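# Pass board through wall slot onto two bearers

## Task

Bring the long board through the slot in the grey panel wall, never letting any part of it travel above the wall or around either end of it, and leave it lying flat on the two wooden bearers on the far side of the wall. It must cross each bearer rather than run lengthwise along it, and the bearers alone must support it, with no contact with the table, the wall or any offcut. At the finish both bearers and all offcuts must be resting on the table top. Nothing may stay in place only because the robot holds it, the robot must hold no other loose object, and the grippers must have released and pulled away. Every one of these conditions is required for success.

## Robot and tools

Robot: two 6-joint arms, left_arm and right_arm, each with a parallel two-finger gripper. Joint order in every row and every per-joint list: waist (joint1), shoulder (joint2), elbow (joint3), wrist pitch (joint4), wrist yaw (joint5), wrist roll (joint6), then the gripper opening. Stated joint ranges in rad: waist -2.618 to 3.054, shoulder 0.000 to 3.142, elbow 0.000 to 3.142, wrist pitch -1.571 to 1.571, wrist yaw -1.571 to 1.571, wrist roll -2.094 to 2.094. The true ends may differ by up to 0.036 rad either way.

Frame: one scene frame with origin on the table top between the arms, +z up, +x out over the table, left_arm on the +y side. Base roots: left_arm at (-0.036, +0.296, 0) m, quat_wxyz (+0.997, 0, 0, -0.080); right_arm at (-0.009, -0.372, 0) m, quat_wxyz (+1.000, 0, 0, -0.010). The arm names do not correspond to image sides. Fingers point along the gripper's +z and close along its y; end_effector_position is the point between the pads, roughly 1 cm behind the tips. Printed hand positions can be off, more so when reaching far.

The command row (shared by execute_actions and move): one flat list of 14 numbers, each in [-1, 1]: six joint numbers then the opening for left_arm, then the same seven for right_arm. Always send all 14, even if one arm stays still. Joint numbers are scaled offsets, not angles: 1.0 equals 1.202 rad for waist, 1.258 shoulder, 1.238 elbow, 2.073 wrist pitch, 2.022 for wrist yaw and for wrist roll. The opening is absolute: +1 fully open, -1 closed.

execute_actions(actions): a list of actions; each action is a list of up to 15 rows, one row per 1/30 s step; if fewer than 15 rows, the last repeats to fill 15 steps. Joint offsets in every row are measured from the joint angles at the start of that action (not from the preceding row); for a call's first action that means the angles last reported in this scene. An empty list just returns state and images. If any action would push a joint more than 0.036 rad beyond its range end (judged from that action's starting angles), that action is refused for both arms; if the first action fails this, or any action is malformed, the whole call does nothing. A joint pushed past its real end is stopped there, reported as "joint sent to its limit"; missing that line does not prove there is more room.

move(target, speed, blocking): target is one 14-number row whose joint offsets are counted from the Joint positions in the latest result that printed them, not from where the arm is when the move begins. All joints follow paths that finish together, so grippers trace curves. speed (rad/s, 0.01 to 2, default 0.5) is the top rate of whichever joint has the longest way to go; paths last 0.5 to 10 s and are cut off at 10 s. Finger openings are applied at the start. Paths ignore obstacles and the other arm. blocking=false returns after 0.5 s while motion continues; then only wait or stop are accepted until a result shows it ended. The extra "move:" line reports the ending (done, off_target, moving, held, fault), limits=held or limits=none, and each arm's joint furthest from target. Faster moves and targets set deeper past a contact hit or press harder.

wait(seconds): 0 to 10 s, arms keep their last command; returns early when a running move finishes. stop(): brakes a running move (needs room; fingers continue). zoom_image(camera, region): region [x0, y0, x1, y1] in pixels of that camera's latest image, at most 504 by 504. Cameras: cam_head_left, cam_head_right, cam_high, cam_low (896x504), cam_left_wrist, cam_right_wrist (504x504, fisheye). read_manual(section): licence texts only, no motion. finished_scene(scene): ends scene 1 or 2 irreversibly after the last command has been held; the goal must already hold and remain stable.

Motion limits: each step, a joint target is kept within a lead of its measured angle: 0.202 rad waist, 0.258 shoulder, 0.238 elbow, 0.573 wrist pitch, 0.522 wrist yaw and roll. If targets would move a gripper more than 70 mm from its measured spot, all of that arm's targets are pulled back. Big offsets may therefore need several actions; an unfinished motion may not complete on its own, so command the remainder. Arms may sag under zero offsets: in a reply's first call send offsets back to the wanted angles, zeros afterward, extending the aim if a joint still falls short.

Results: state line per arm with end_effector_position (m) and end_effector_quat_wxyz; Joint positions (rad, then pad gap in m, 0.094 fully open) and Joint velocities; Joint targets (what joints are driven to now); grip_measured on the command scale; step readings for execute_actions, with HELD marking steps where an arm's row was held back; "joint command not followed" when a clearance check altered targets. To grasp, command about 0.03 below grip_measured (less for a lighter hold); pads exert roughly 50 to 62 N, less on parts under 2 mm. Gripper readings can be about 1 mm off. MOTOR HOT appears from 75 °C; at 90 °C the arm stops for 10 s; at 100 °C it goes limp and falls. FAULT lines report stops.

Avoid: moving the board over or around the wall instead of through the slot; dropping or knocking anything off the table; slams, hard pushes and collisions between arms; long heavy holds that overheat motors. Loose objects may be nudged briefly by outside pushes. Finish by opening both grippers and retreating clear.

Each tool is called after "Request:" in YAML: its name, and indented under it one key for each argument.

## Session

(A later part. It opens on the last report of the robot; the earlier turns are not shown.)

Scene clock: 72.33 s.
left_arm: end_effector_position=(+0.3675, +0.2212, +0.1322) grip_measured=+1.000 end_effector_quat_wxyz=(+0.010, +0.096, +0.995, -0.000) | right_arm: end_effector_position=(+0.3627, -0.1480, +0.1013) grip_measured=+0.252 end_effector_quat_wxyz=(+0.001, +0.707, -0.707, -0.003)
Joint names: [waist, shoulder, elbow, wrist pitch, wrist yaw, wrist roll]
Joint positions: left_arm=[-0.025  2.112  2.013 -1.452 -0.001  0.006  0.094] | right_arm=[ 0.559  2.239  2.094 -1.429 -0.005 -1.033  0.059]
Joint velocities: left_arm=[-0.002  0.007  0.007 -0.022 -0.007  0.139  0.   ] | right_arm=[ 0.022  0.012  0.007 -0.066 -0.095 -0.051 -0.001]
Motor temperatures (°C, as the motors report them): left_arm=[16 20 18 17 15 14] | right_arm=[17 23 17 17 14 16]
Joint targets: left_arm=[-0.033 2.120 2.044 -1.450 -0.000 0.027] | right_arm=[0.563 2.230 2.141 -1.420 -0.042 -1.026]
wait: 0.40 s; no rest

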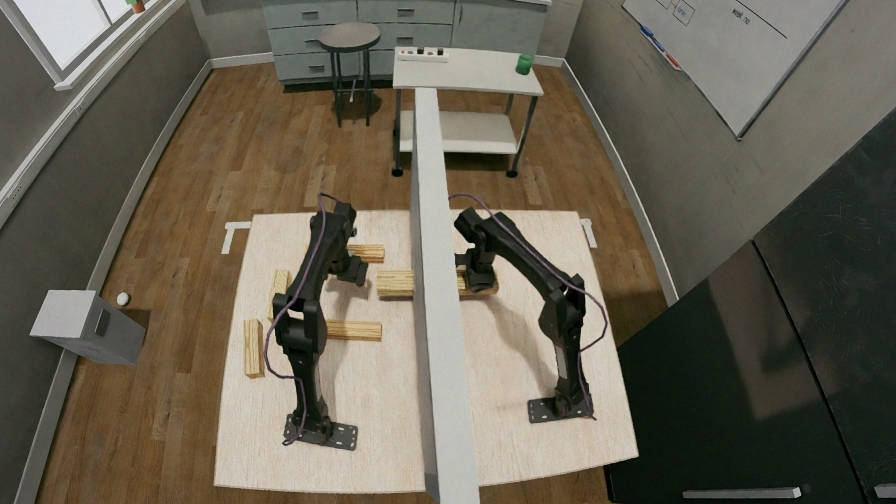

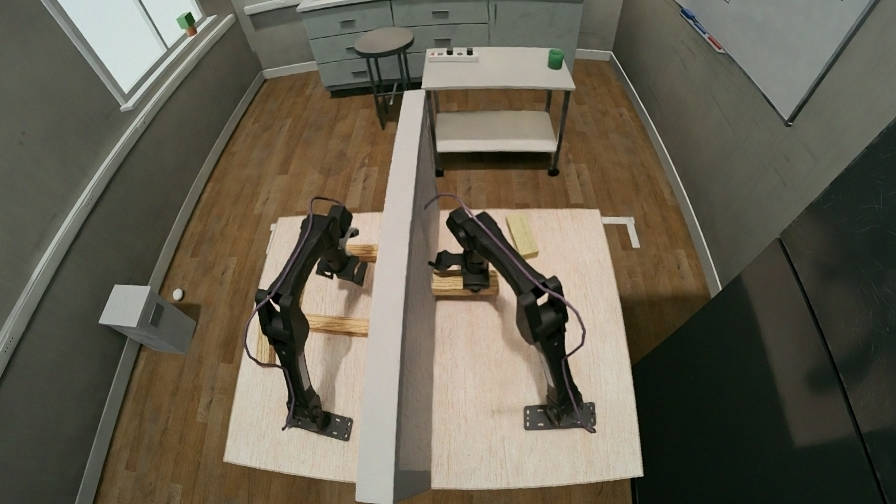

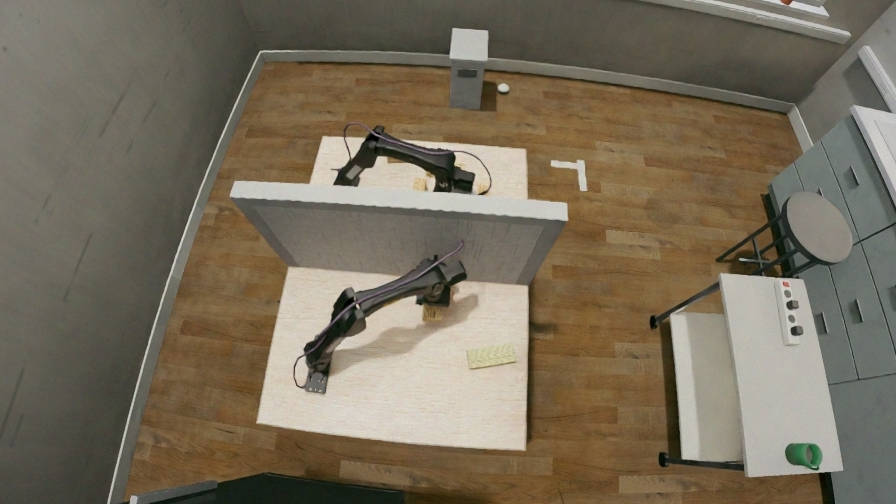

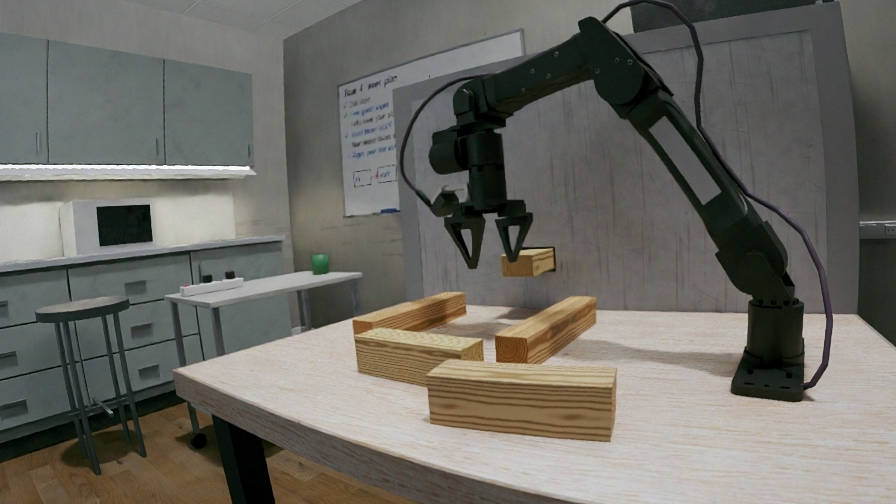

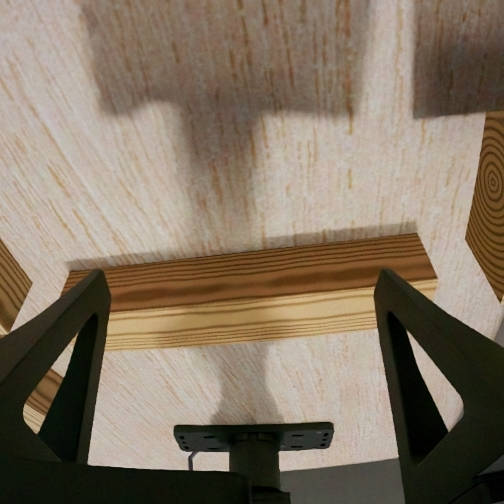

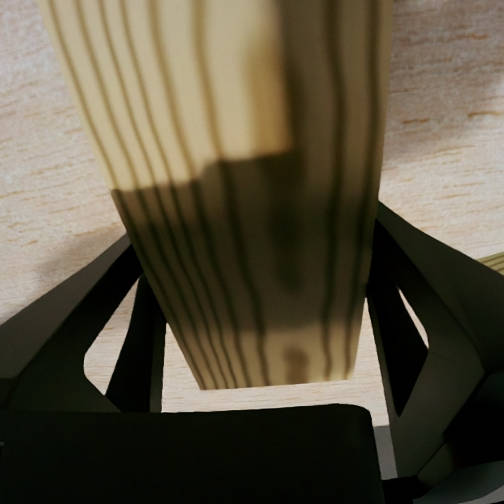

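Request:
execute_actions:
  actions:
    - [[0,0,0,0,0,0.0303,1.0,0.0033,-0.0072,0.0380,0.0043,-0.0183,0.0035,0.0],[0,0,0,0,0,0.0606,1.0,0.0033,-0.0072,0.0380,0.0043,-0.0183,0.0035,0.0],[0,0,0,0,0,0.0909,1.0,0.0033,-0.0072,0.0380,0.0043,-0.0183,0.0035,0.0],[0,0,0,0,0,0.1212,1.0,0.0033,-0.0072,0.0380,0.0043,-0.0183,0.0035,0.0],[0,0,0,0,0,0.1515,1.0,0.0033,-0.0072,0.0380,0.0043,-0.0183,0.0035,0.0],[0,0,0,0,0,0.1818,1.0,0.0033,-0.0072,0.0380,0.0043,-0.0183,0.0035,0.0],[0,0,0,0,0,0.2121,1.0,0.0033,-0.0072,0.0380,0.0043,-0.0183,0.0035,0.0],[0.0008,0.0005,-0.0029,0.0043,0.0150,0.2424,1.0,0.0033,-0.0072,0.0380,0.0043,-0.0183,0.0035,0.0],[0.0017,0.0010,-0.0058,0.0086,0.0301,0.2727,1.0,0.0033,-0.0072,0.0380,0.0043,-0.0183,0.0035,0.0],[0.0025,0.0015,-0.0087,0.0128,0.0451,0.3030,1.0,0.0033,-0.0072,0.0380,0.0043,-0.0183,0.0035,0.0],[0.0033,0.0020,-0.0117,0.0171,0.0601,0.3333,1.0,0.0033,-0.0072,0.0380,0.0043,-0.0183,0.0035,0.0],[0.0042,0.0025,-0.0146,0.0214,0.0752,0.3636,1.0,0.0033,-0.0072,0.0380,0.0043,-0.0183,0.0035,0.0],[0.0050,0.0030,-0.0175,0.0257,0.0902,0.3939,1.0,0.0033,-0.0072,0.0380,0.0043,-0.0183,0.0035,0.0],[0.0058,0.0035,-0.0204,0.0299,0.1052,0.4242,1.0,0.0033,-0.0072,0.0380,0.0043,-0.0183,0.0035,0.0],[0.0066,0.0040,-0.0233,0.0342,0.1202,0.4545,1.0,0.0033,-0.0072,0.0380,0.0043,-0.0183,0.0035,0.0]]

Scene clock: 73.60 s.
left_arm: end_effector_position=(+0.3701, +0.1982, +0.1338) grip_measured=+1.000 end_effector_quat_wxyz=(+0.038, +0.418, +0.906, -0.054) | right_arm: end_effector_position=(+0.3626, -0.1481, +0.1013) grip_measured=+0.252 end_effector_quat_wxyz=(+0.001, +0.707, -0.707, -0.003)
Joint names: [waist, shoulder, elbow, wrist pitch, wrist yaw, wrist roll]
Joint positions: left_arm=[-0.025  2.112  2.013 -1.425  0.124  0.675  0.094] | right_arm=[ 0.559  2.239  2.094 -1.429 -0.005 -1.032  0.059]
Joint velocities: left_arm=[-0.012  0.022  0.012  0.198  0.696  1.648  0.   ] | right_arm=[-0.007 -0.002 -0.012  0.037  0.081  0.022 -0.001]
Motor temperatures (°C, as the motors report them): left_arm=[16 20 18 17 15 14] | right_arm=[17 23 17 17 14 16]
Joint targets: left_arm=[-0.017 2.117 1.984 -1.381 0.242 0.926] | right_arm=[0.563 2.230 2.141 -1.420 -0.042 -1.026]
Step readings (joint positions):
0: left_arm=[-0.025 2.112 2.013 -1.452 -0.001 0.023] | right_arm=[0.559 2.239 2.094 -1.429 -0.005 -1.032]
1: left_arm=[-0.025 2.112 2.013 -1.452 -0.001 0.029] | right_arm=[0.559 2.239 2.094 -1.429 -0.005 -1.032]
2: left_arm=[-0.025 2.112 2.013 -1.452 -0.001 0.046] | right_arm=[0.559 2.239 2.094 -1.429 -0.005 -1.032]
4: left_arm=[-0.025 2.112 2.013 -1.452 -0.001 0.105] | right_arm=[0.559 2.239 2.094 -1.429 -0.005 -1.032]
8: left_arm=[-0.025 2.112 2.013 -1.452 0.002 0.283] | right_arm=[0.559 2.239 2.094 -1.429 -0.005 -1.032]
15: Joint positions above

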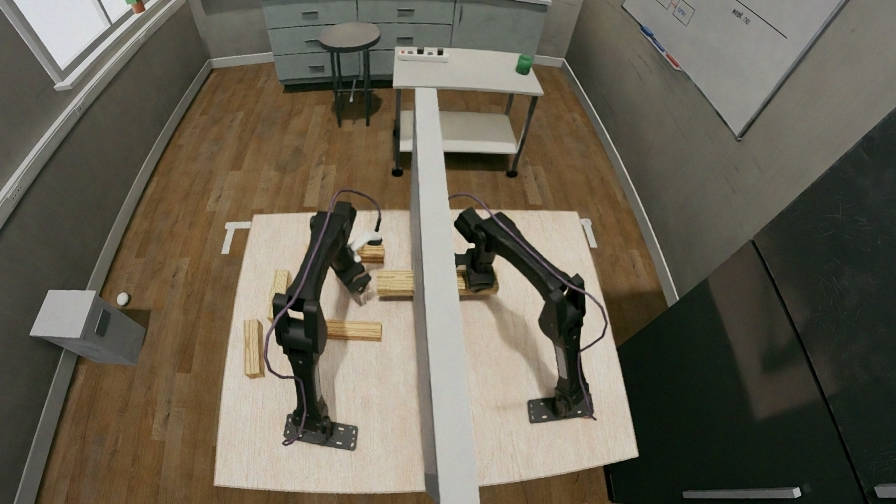

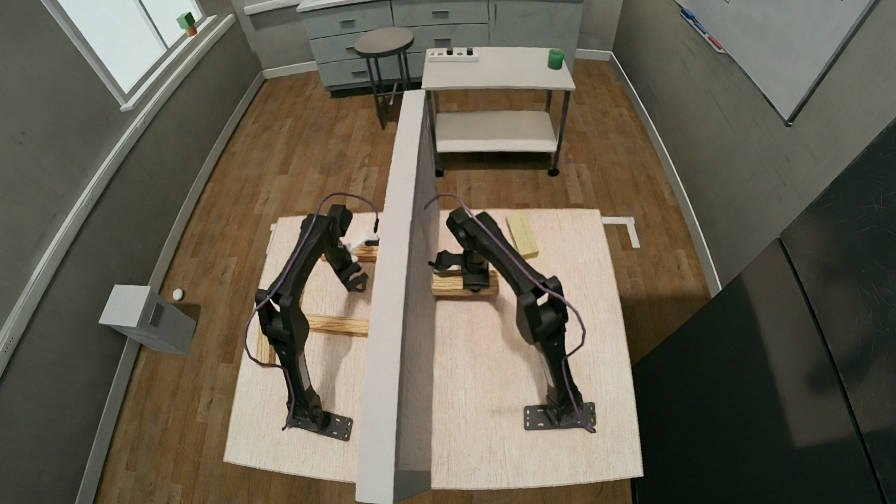

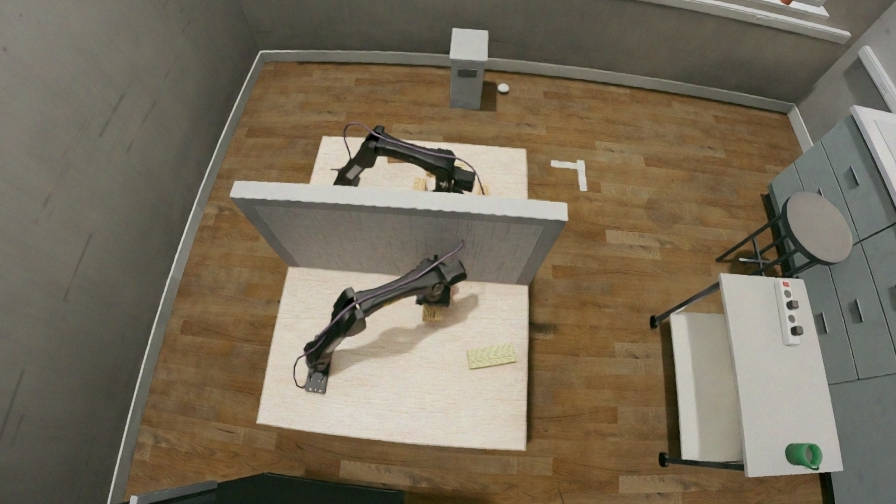

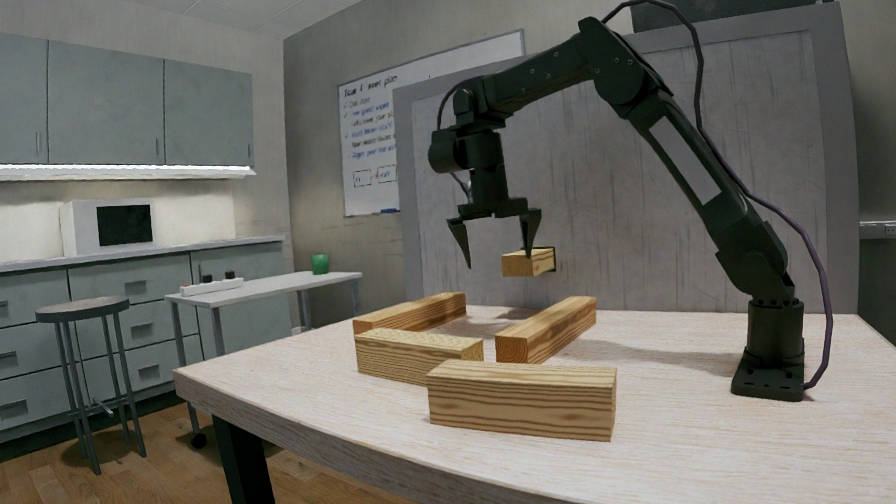

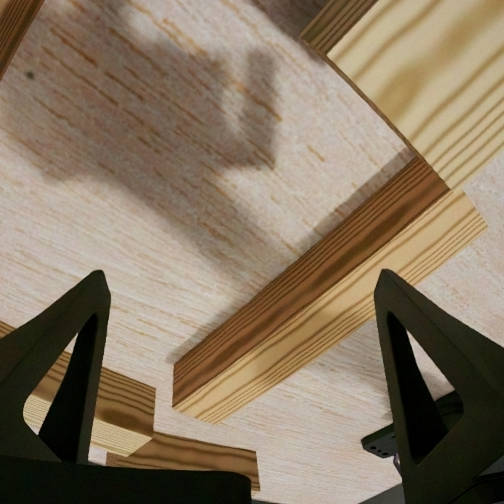

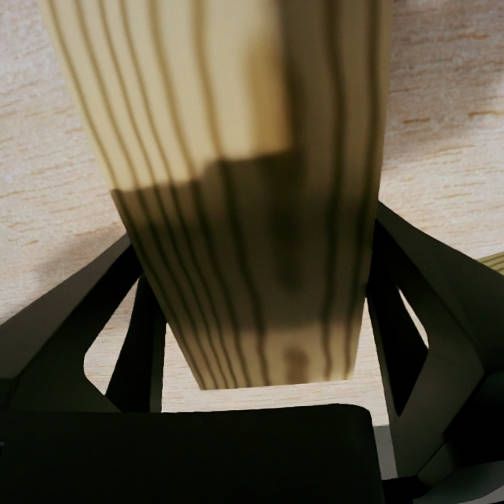

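Request:
execute_actions:
  actions:
    - [[0.0075,0.0045,-0.0263,0.0255,0.0734,0.1543,1.0,0.0033,-0.0072,0.0380,0.0043,-0.0183,0.0030,0.0],[0.0084,0.0050,-0.0292,0.0298,0.0885,0.1846,1.0,0.0033,-0.0072,0.0380,0.0043,-0.0183,0.0030,0.0],[0.0092,0.0055,-0.0321,0.0340,0.1035,0.2148,1.0,0.0033,-0.0072,0.0380,0.0043,-0.0183,0.0030,0.0],[0.0100,0.0060,-0.0350,0.0383,0.1185,0.2451,1.0,0.0033,-0.0072,0.0380,0.0043,-0.0183,0.0030,0.0],[0.0109,0.0065,-0.0380,0.0426,0.1336,0.2753,1.0,0.0033,-0.0072,0.0380,0.0043,-0.0183,0.0030,0.0],[0.0117,0.0070,-0.0409,0.0469,0.1486,0.3055,1.0,0.0033,-0.0072,0.0380,0.0043,-0.0183,0.0030,0.0],[0.0125,0.0075,-0.0438,0.0512,0.1636,0.3358,1.0,0.0033,-0.0072,0.0380,0.0043,-0.0183,0.0030,0.0],[0.0133,0.0080,-0.0467,0.0554,0.1786,0.3358,1.0,0.0033,-0.0072,0.0380,0.0043,-0.0183,0.0030,0.0],[0.0142,0.0085,-0.0496,0.0597,0.1937,0.3358,1.0,0.0033,-0.0072,0.0380,0.0043,-0.0183,0.0030,0.0],[0.0150,0.0090,-0.0525,0.0640,0.2087,0.3358,1.0,0.0033,-0.0072,0.0380,0.0043,-0.0183,0.0030,0.0],[0.0158,0.0095,-0.0554,0.0683,0.2237,0.3358,1.0,0.0033,-0.0072,0.0380,0.0043,-0.0183,0.0030,0.0],[0.0167,0.0100,-0.0583,0.0726,0.2388,0.3358,1.0,0.0033,-0.0072,0.0380,0.0043,-0.0183,0.0030,0.0],[0.0175,0.0105,-0.0612,0.0768,0.2538,0.3358,1.0,0.0033,-0.0072,0.0380,0.0043,-0.0183,0.0030,0.0],[0.0183,0.0110,-0.0641,0.0811,0.2688,0.3358,1.0,0.0033,-0.0072,0.0380,0.0043,-0.0183,0.0030,0.0],[0.0191,0.0115,-0.0670,0.0854,0.2839,0.3358,1.0,0.0033,-0.0072,0.0380,0.0043,-0.0183,0.0030,0.0]]

Request:
wait:
  seconds: 0.5

Scene clock: 74.80 s.
left_arm: end_effector_position=(+0.3755, +0.1296, +0.1456) grip_measured=+1.000 end_effector_quat_wxyz=(+0.196, +0.663, +0.695, -0.198) | right_arm: end_effector_position=(+0.3625, -0.1482, +0.1013) grip_measured=+0.252 end_effector_quat_wxyz=(+0.001, +0.707, -0.707, -0.003)
Joint names: [waist, shoulder, elbow, wrist pitch, wrist yaw, wrist roll]
Joint positions: left_arm=[-0.013  2.112  1.955 -1.292  0.553  1.315  0.094] | right_arm=[ 0.559  2.239  2.094 -1.43  -0.005 -1.032  0.059]
Joint velocities: left_arm=[ 0.032  0.022 -0.09   0.271  0.784  0.154  0.   ] | right_arm=[ 0.022 -0.012  0.007 -0.095  0.066  0.037 -0.001]
Motor temperatures (°C, as the motors report them): left_arm=[16 21 18 17 15 14] | right_arm=[17 23 17 17 14 16]
Joint targets: left_arm=[-0.002 2.126 1.930 -1.248 0.698 1.354] | right_arm=[0.563 2.230 2.141 -1.421 -0.042 -1.026]
Step readings (joint positions):
0: left_arm=[-0.025 2.112 2.013 -1.392 0.223 0.918] | right_arm=[0.559 2.239 2.094 -1.429 -0.005 -1.032]
1: left_arm=[-0.025 2.112 2.011 -1.390 0.227 0.928] | right_arm=[0.559 2.239 2.094 -1.429 -0.005 -1.032]
2: left_arm=[-0.025 2.112 2.007 -1.386 0.237 0.949] | right_arm=[0.559 2.239 2.094 -1.429 -0.005 -1.032]
4: left_arm=[-0.023 2.112 1.996 -1.377 0.269 1.012] | right_arm=[0.559 2.239 2.094 -1.430 -0.005 -1.032]
8: left_arm=[-0.019 2.112 1.978 -1.352 0.358 1.187] | right_arm=[0.559 2.239 2.094 -1.430 -0.005 -1.032]
15: Joint positions above

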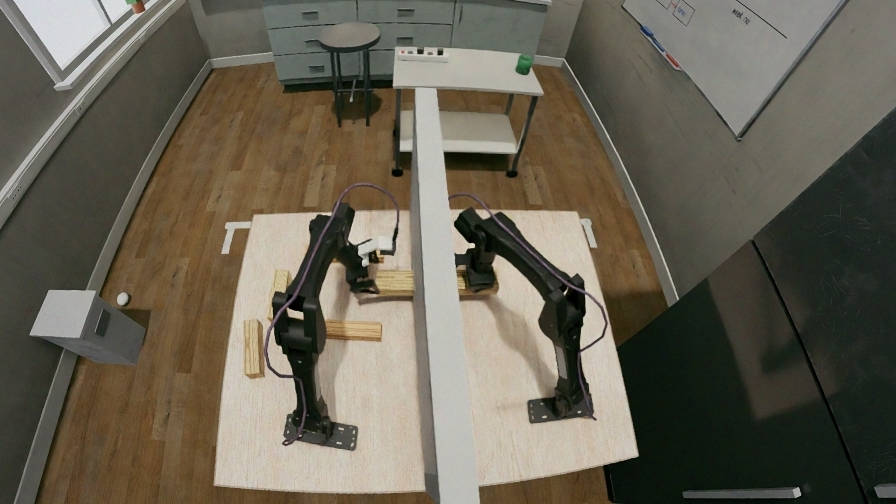

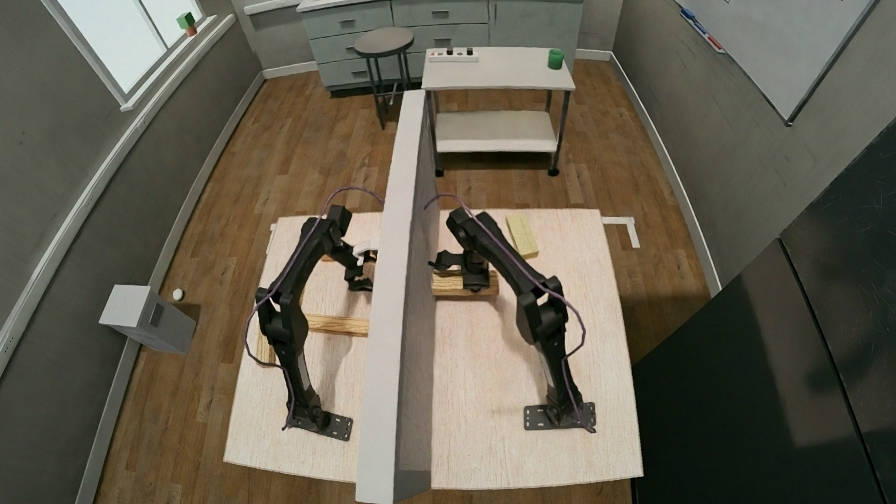

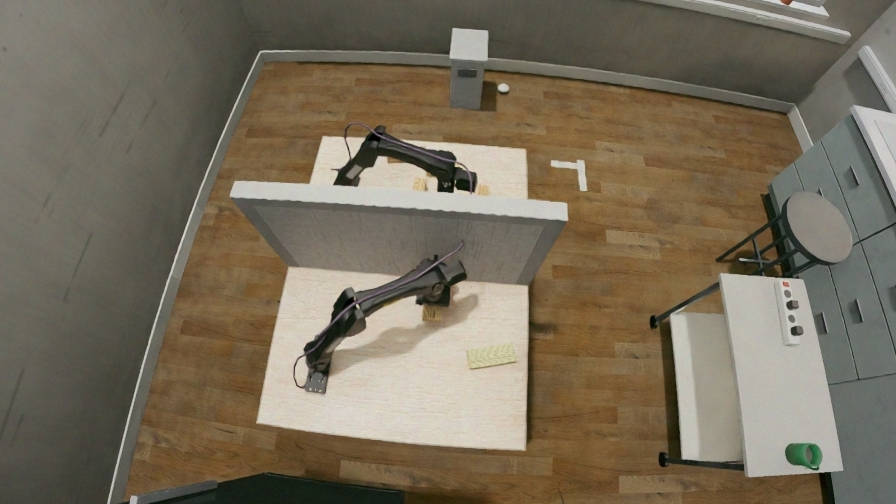

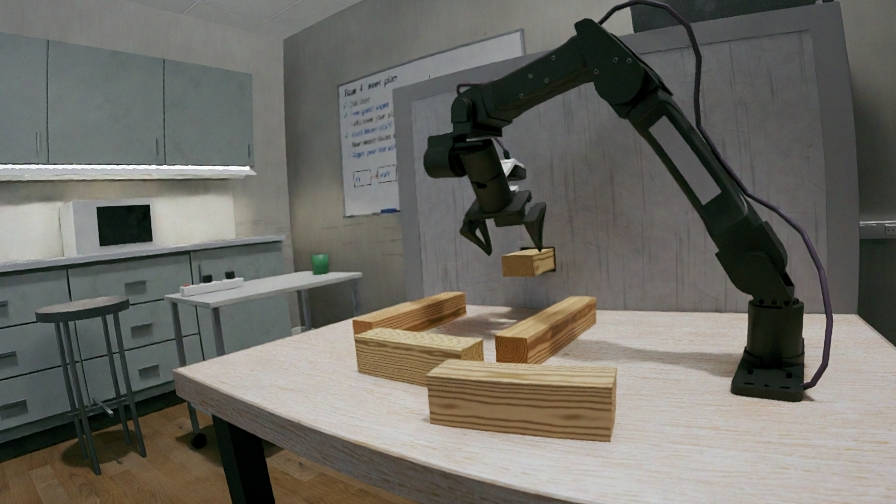

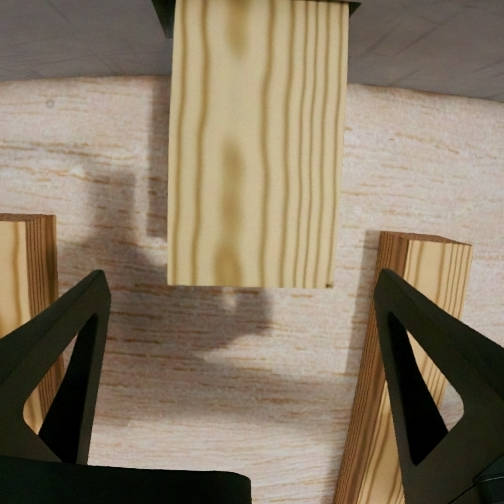

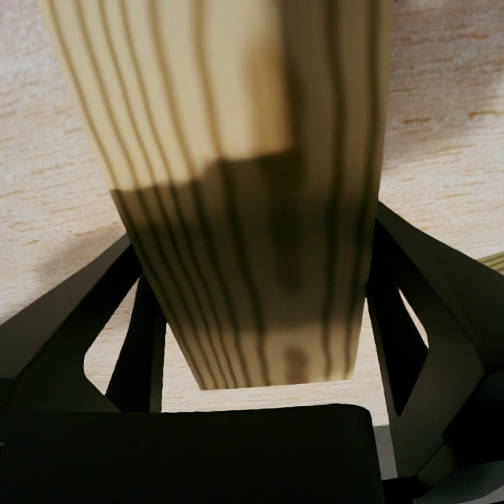

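Scene clock: 75.30 s.
left_arm: end_effector_position=(+0.3779, +0.1126, +0.1569) grip_measured=+1.000 end_effector_quat_wxyz=(+0.242, +0.667, +0.665, -0.233) | right_arm: end_effector_position=(+0.3625, -0.1482, +0.1013) grip_measured=+0.252 end_effector_quat_wxyz=(+0.001, +0.707, -0.707, -0.003)
Joint names: [waist, shoulder, elbow, wrist pitch, wrist yaw, wrist roll]
Joint positions: left_arm=[-0.012  2.112  1.949 -1.255  0.67   1.348  0.094] | right_arm=[ 0.559  2.239  2.094 -1.43  -0.005 -1.032  0.059]
Joint velocities: left_arm=[0.022 0.002 0.007 0.066 0.081 0.022 0.   ] | right_arm=[ 0.007 -0.002 -0.007 -0.007 -0.051  0.051  0.001]
Motor temperatures (°C, as the motors report them): left_arm=[16 21 18 17 15 14] | right_arm=[17 23 17 17 14 16]
Joint targets: left_arm=[-0.003 2.126 1.930 -1.248 0.698 1.354] | right_arm=[0.563 2.230 2.141 -1.421 -0.042 -1.026]
wait: 0.50 s; no rest

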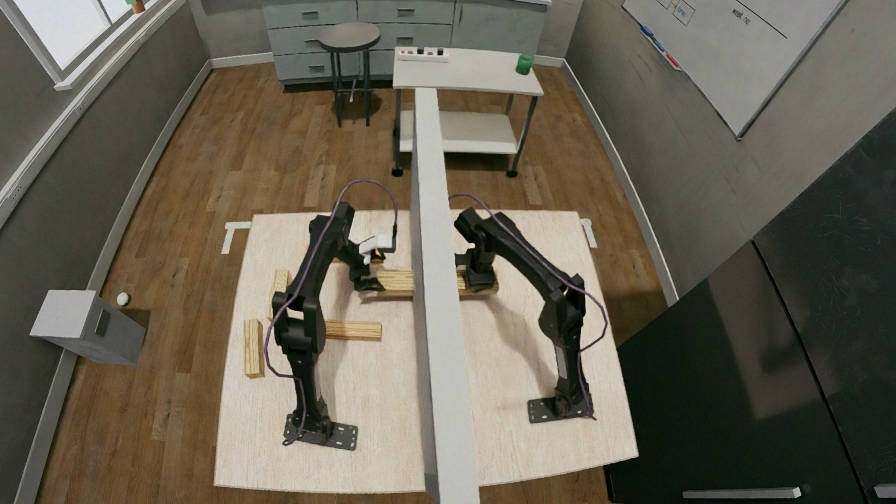

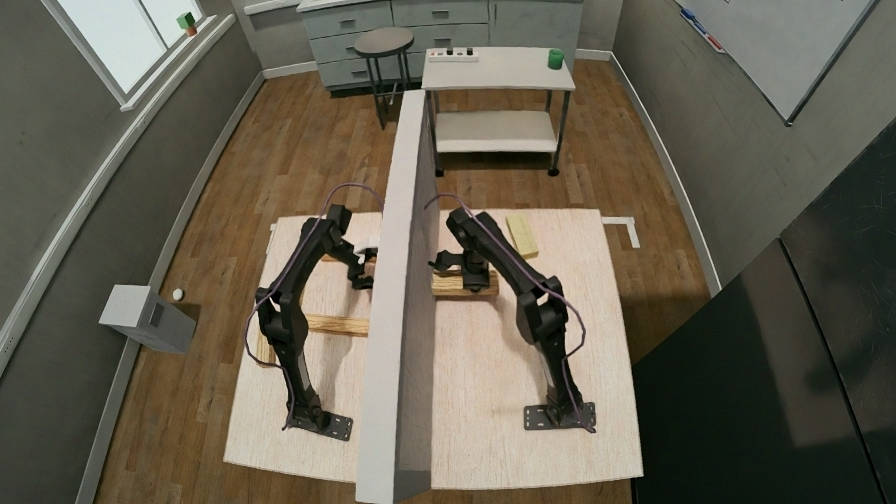

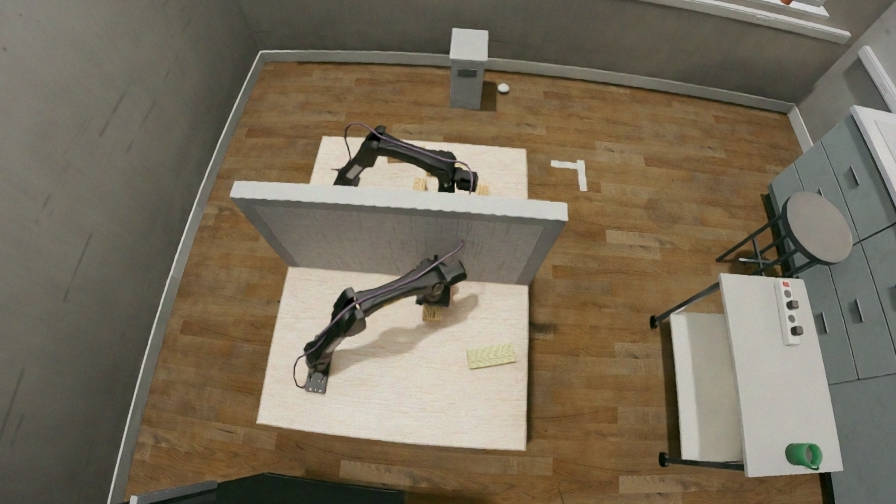

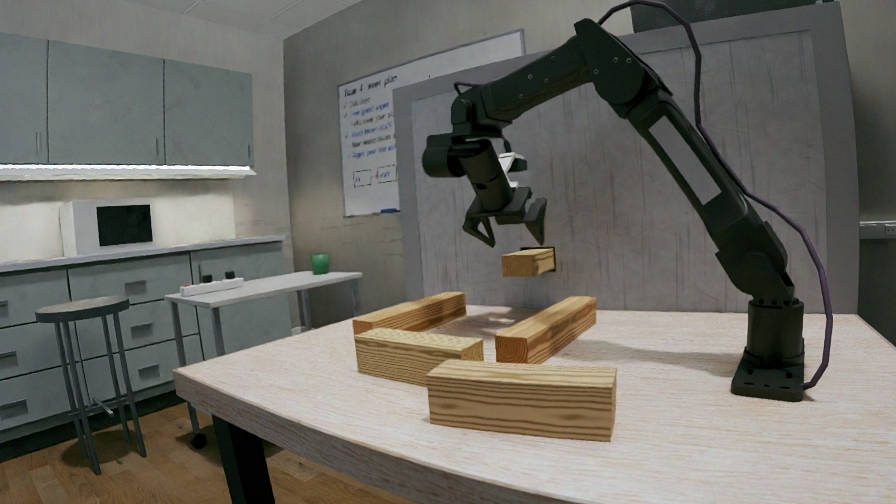

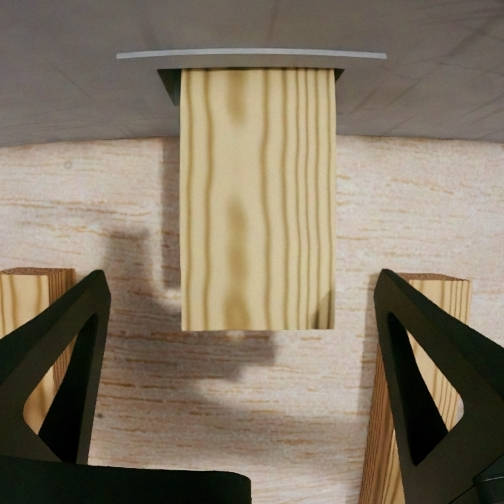

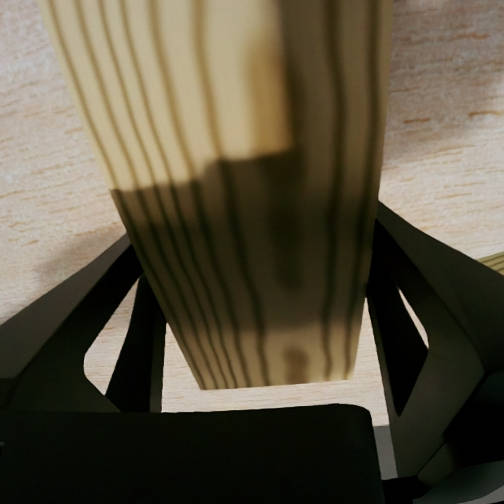

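Request:
execute_actions:
  actions: []

Scene clock: 75.97 s.
left_arm: end_effector_position=(+0.3779, +0.1121, +0.1573) grip_measured=+1.000 end_effector_quat_wxyz=(+0.243, +0.667, +0.664, -0.234) | right_arm: end_effector_position=(+0.3625, -0.1482, +0.1013) grip_measured=+0.252 end_effector_quat_wxyz=(+0.001, +0.707, -0.707, -0.003)
Joint names: [waist, shoulder, elbow, wrist pitch, wrist yaw, wrist roll]
Joint positions: left_arm=[-0.012  2.112  1.949 -1.254  0.673  1.349  0.094] | right_arm=[ 0.559  2.239  2.094 -1.43  -0.005 -1.032  0.059]
Joint velocities: left_arm=[ 0.007 -0.007 -0.002 -0.007 -0.066 -0.007  0.   ] | right_arm=[-0.002 -0.012 -0.002 -0.037 -0.051 -0.007  0.   ]
Motor temperatures (°C, as the motors report them): left_arm=[16 21 17 17 15 14] | right_arm=[17 23 17 17 14 16]
Joint targets: left_arm=[-0.003 2.126 1.930 -1.248 0.698 1.354] | right_arm=[0.563 2.230 2.141 -1.420 -0.042 -1.026]

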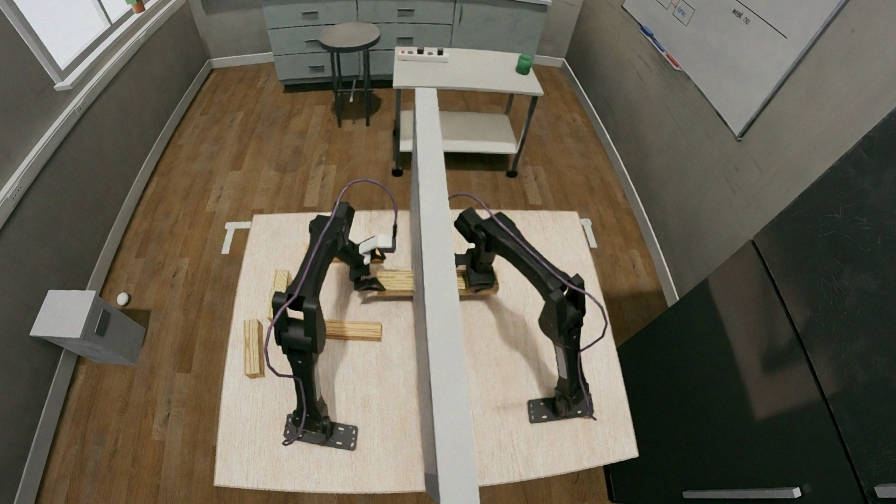

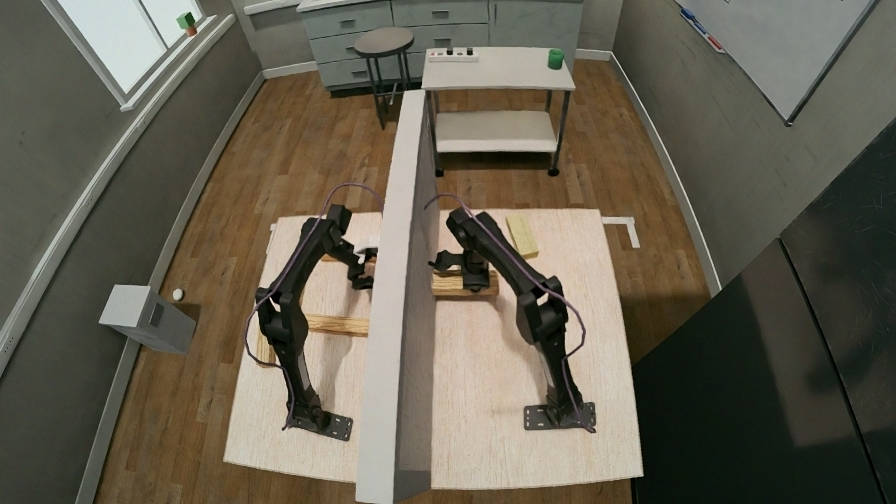

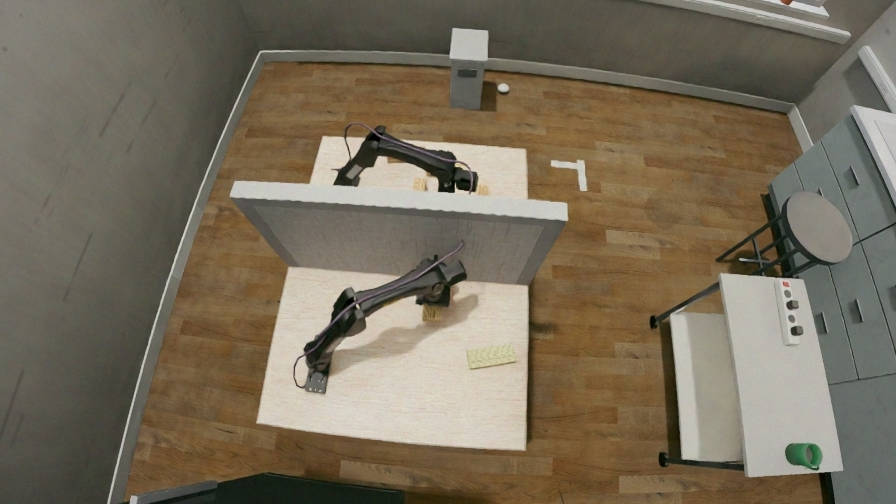

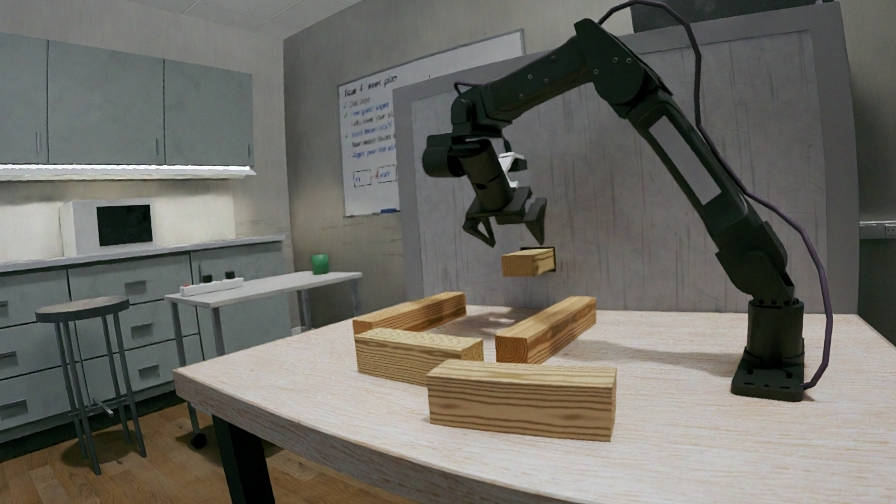

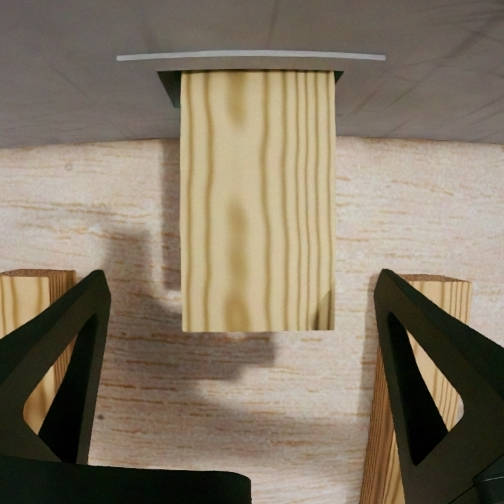

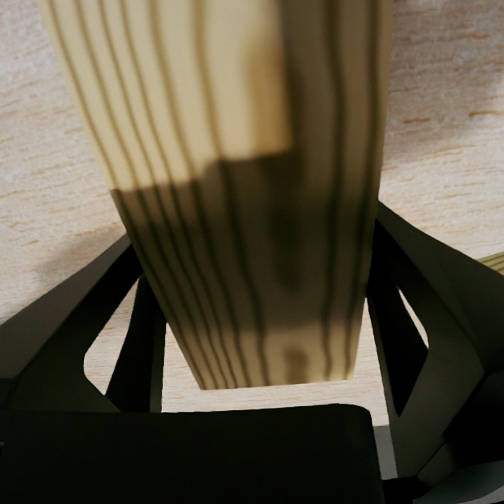

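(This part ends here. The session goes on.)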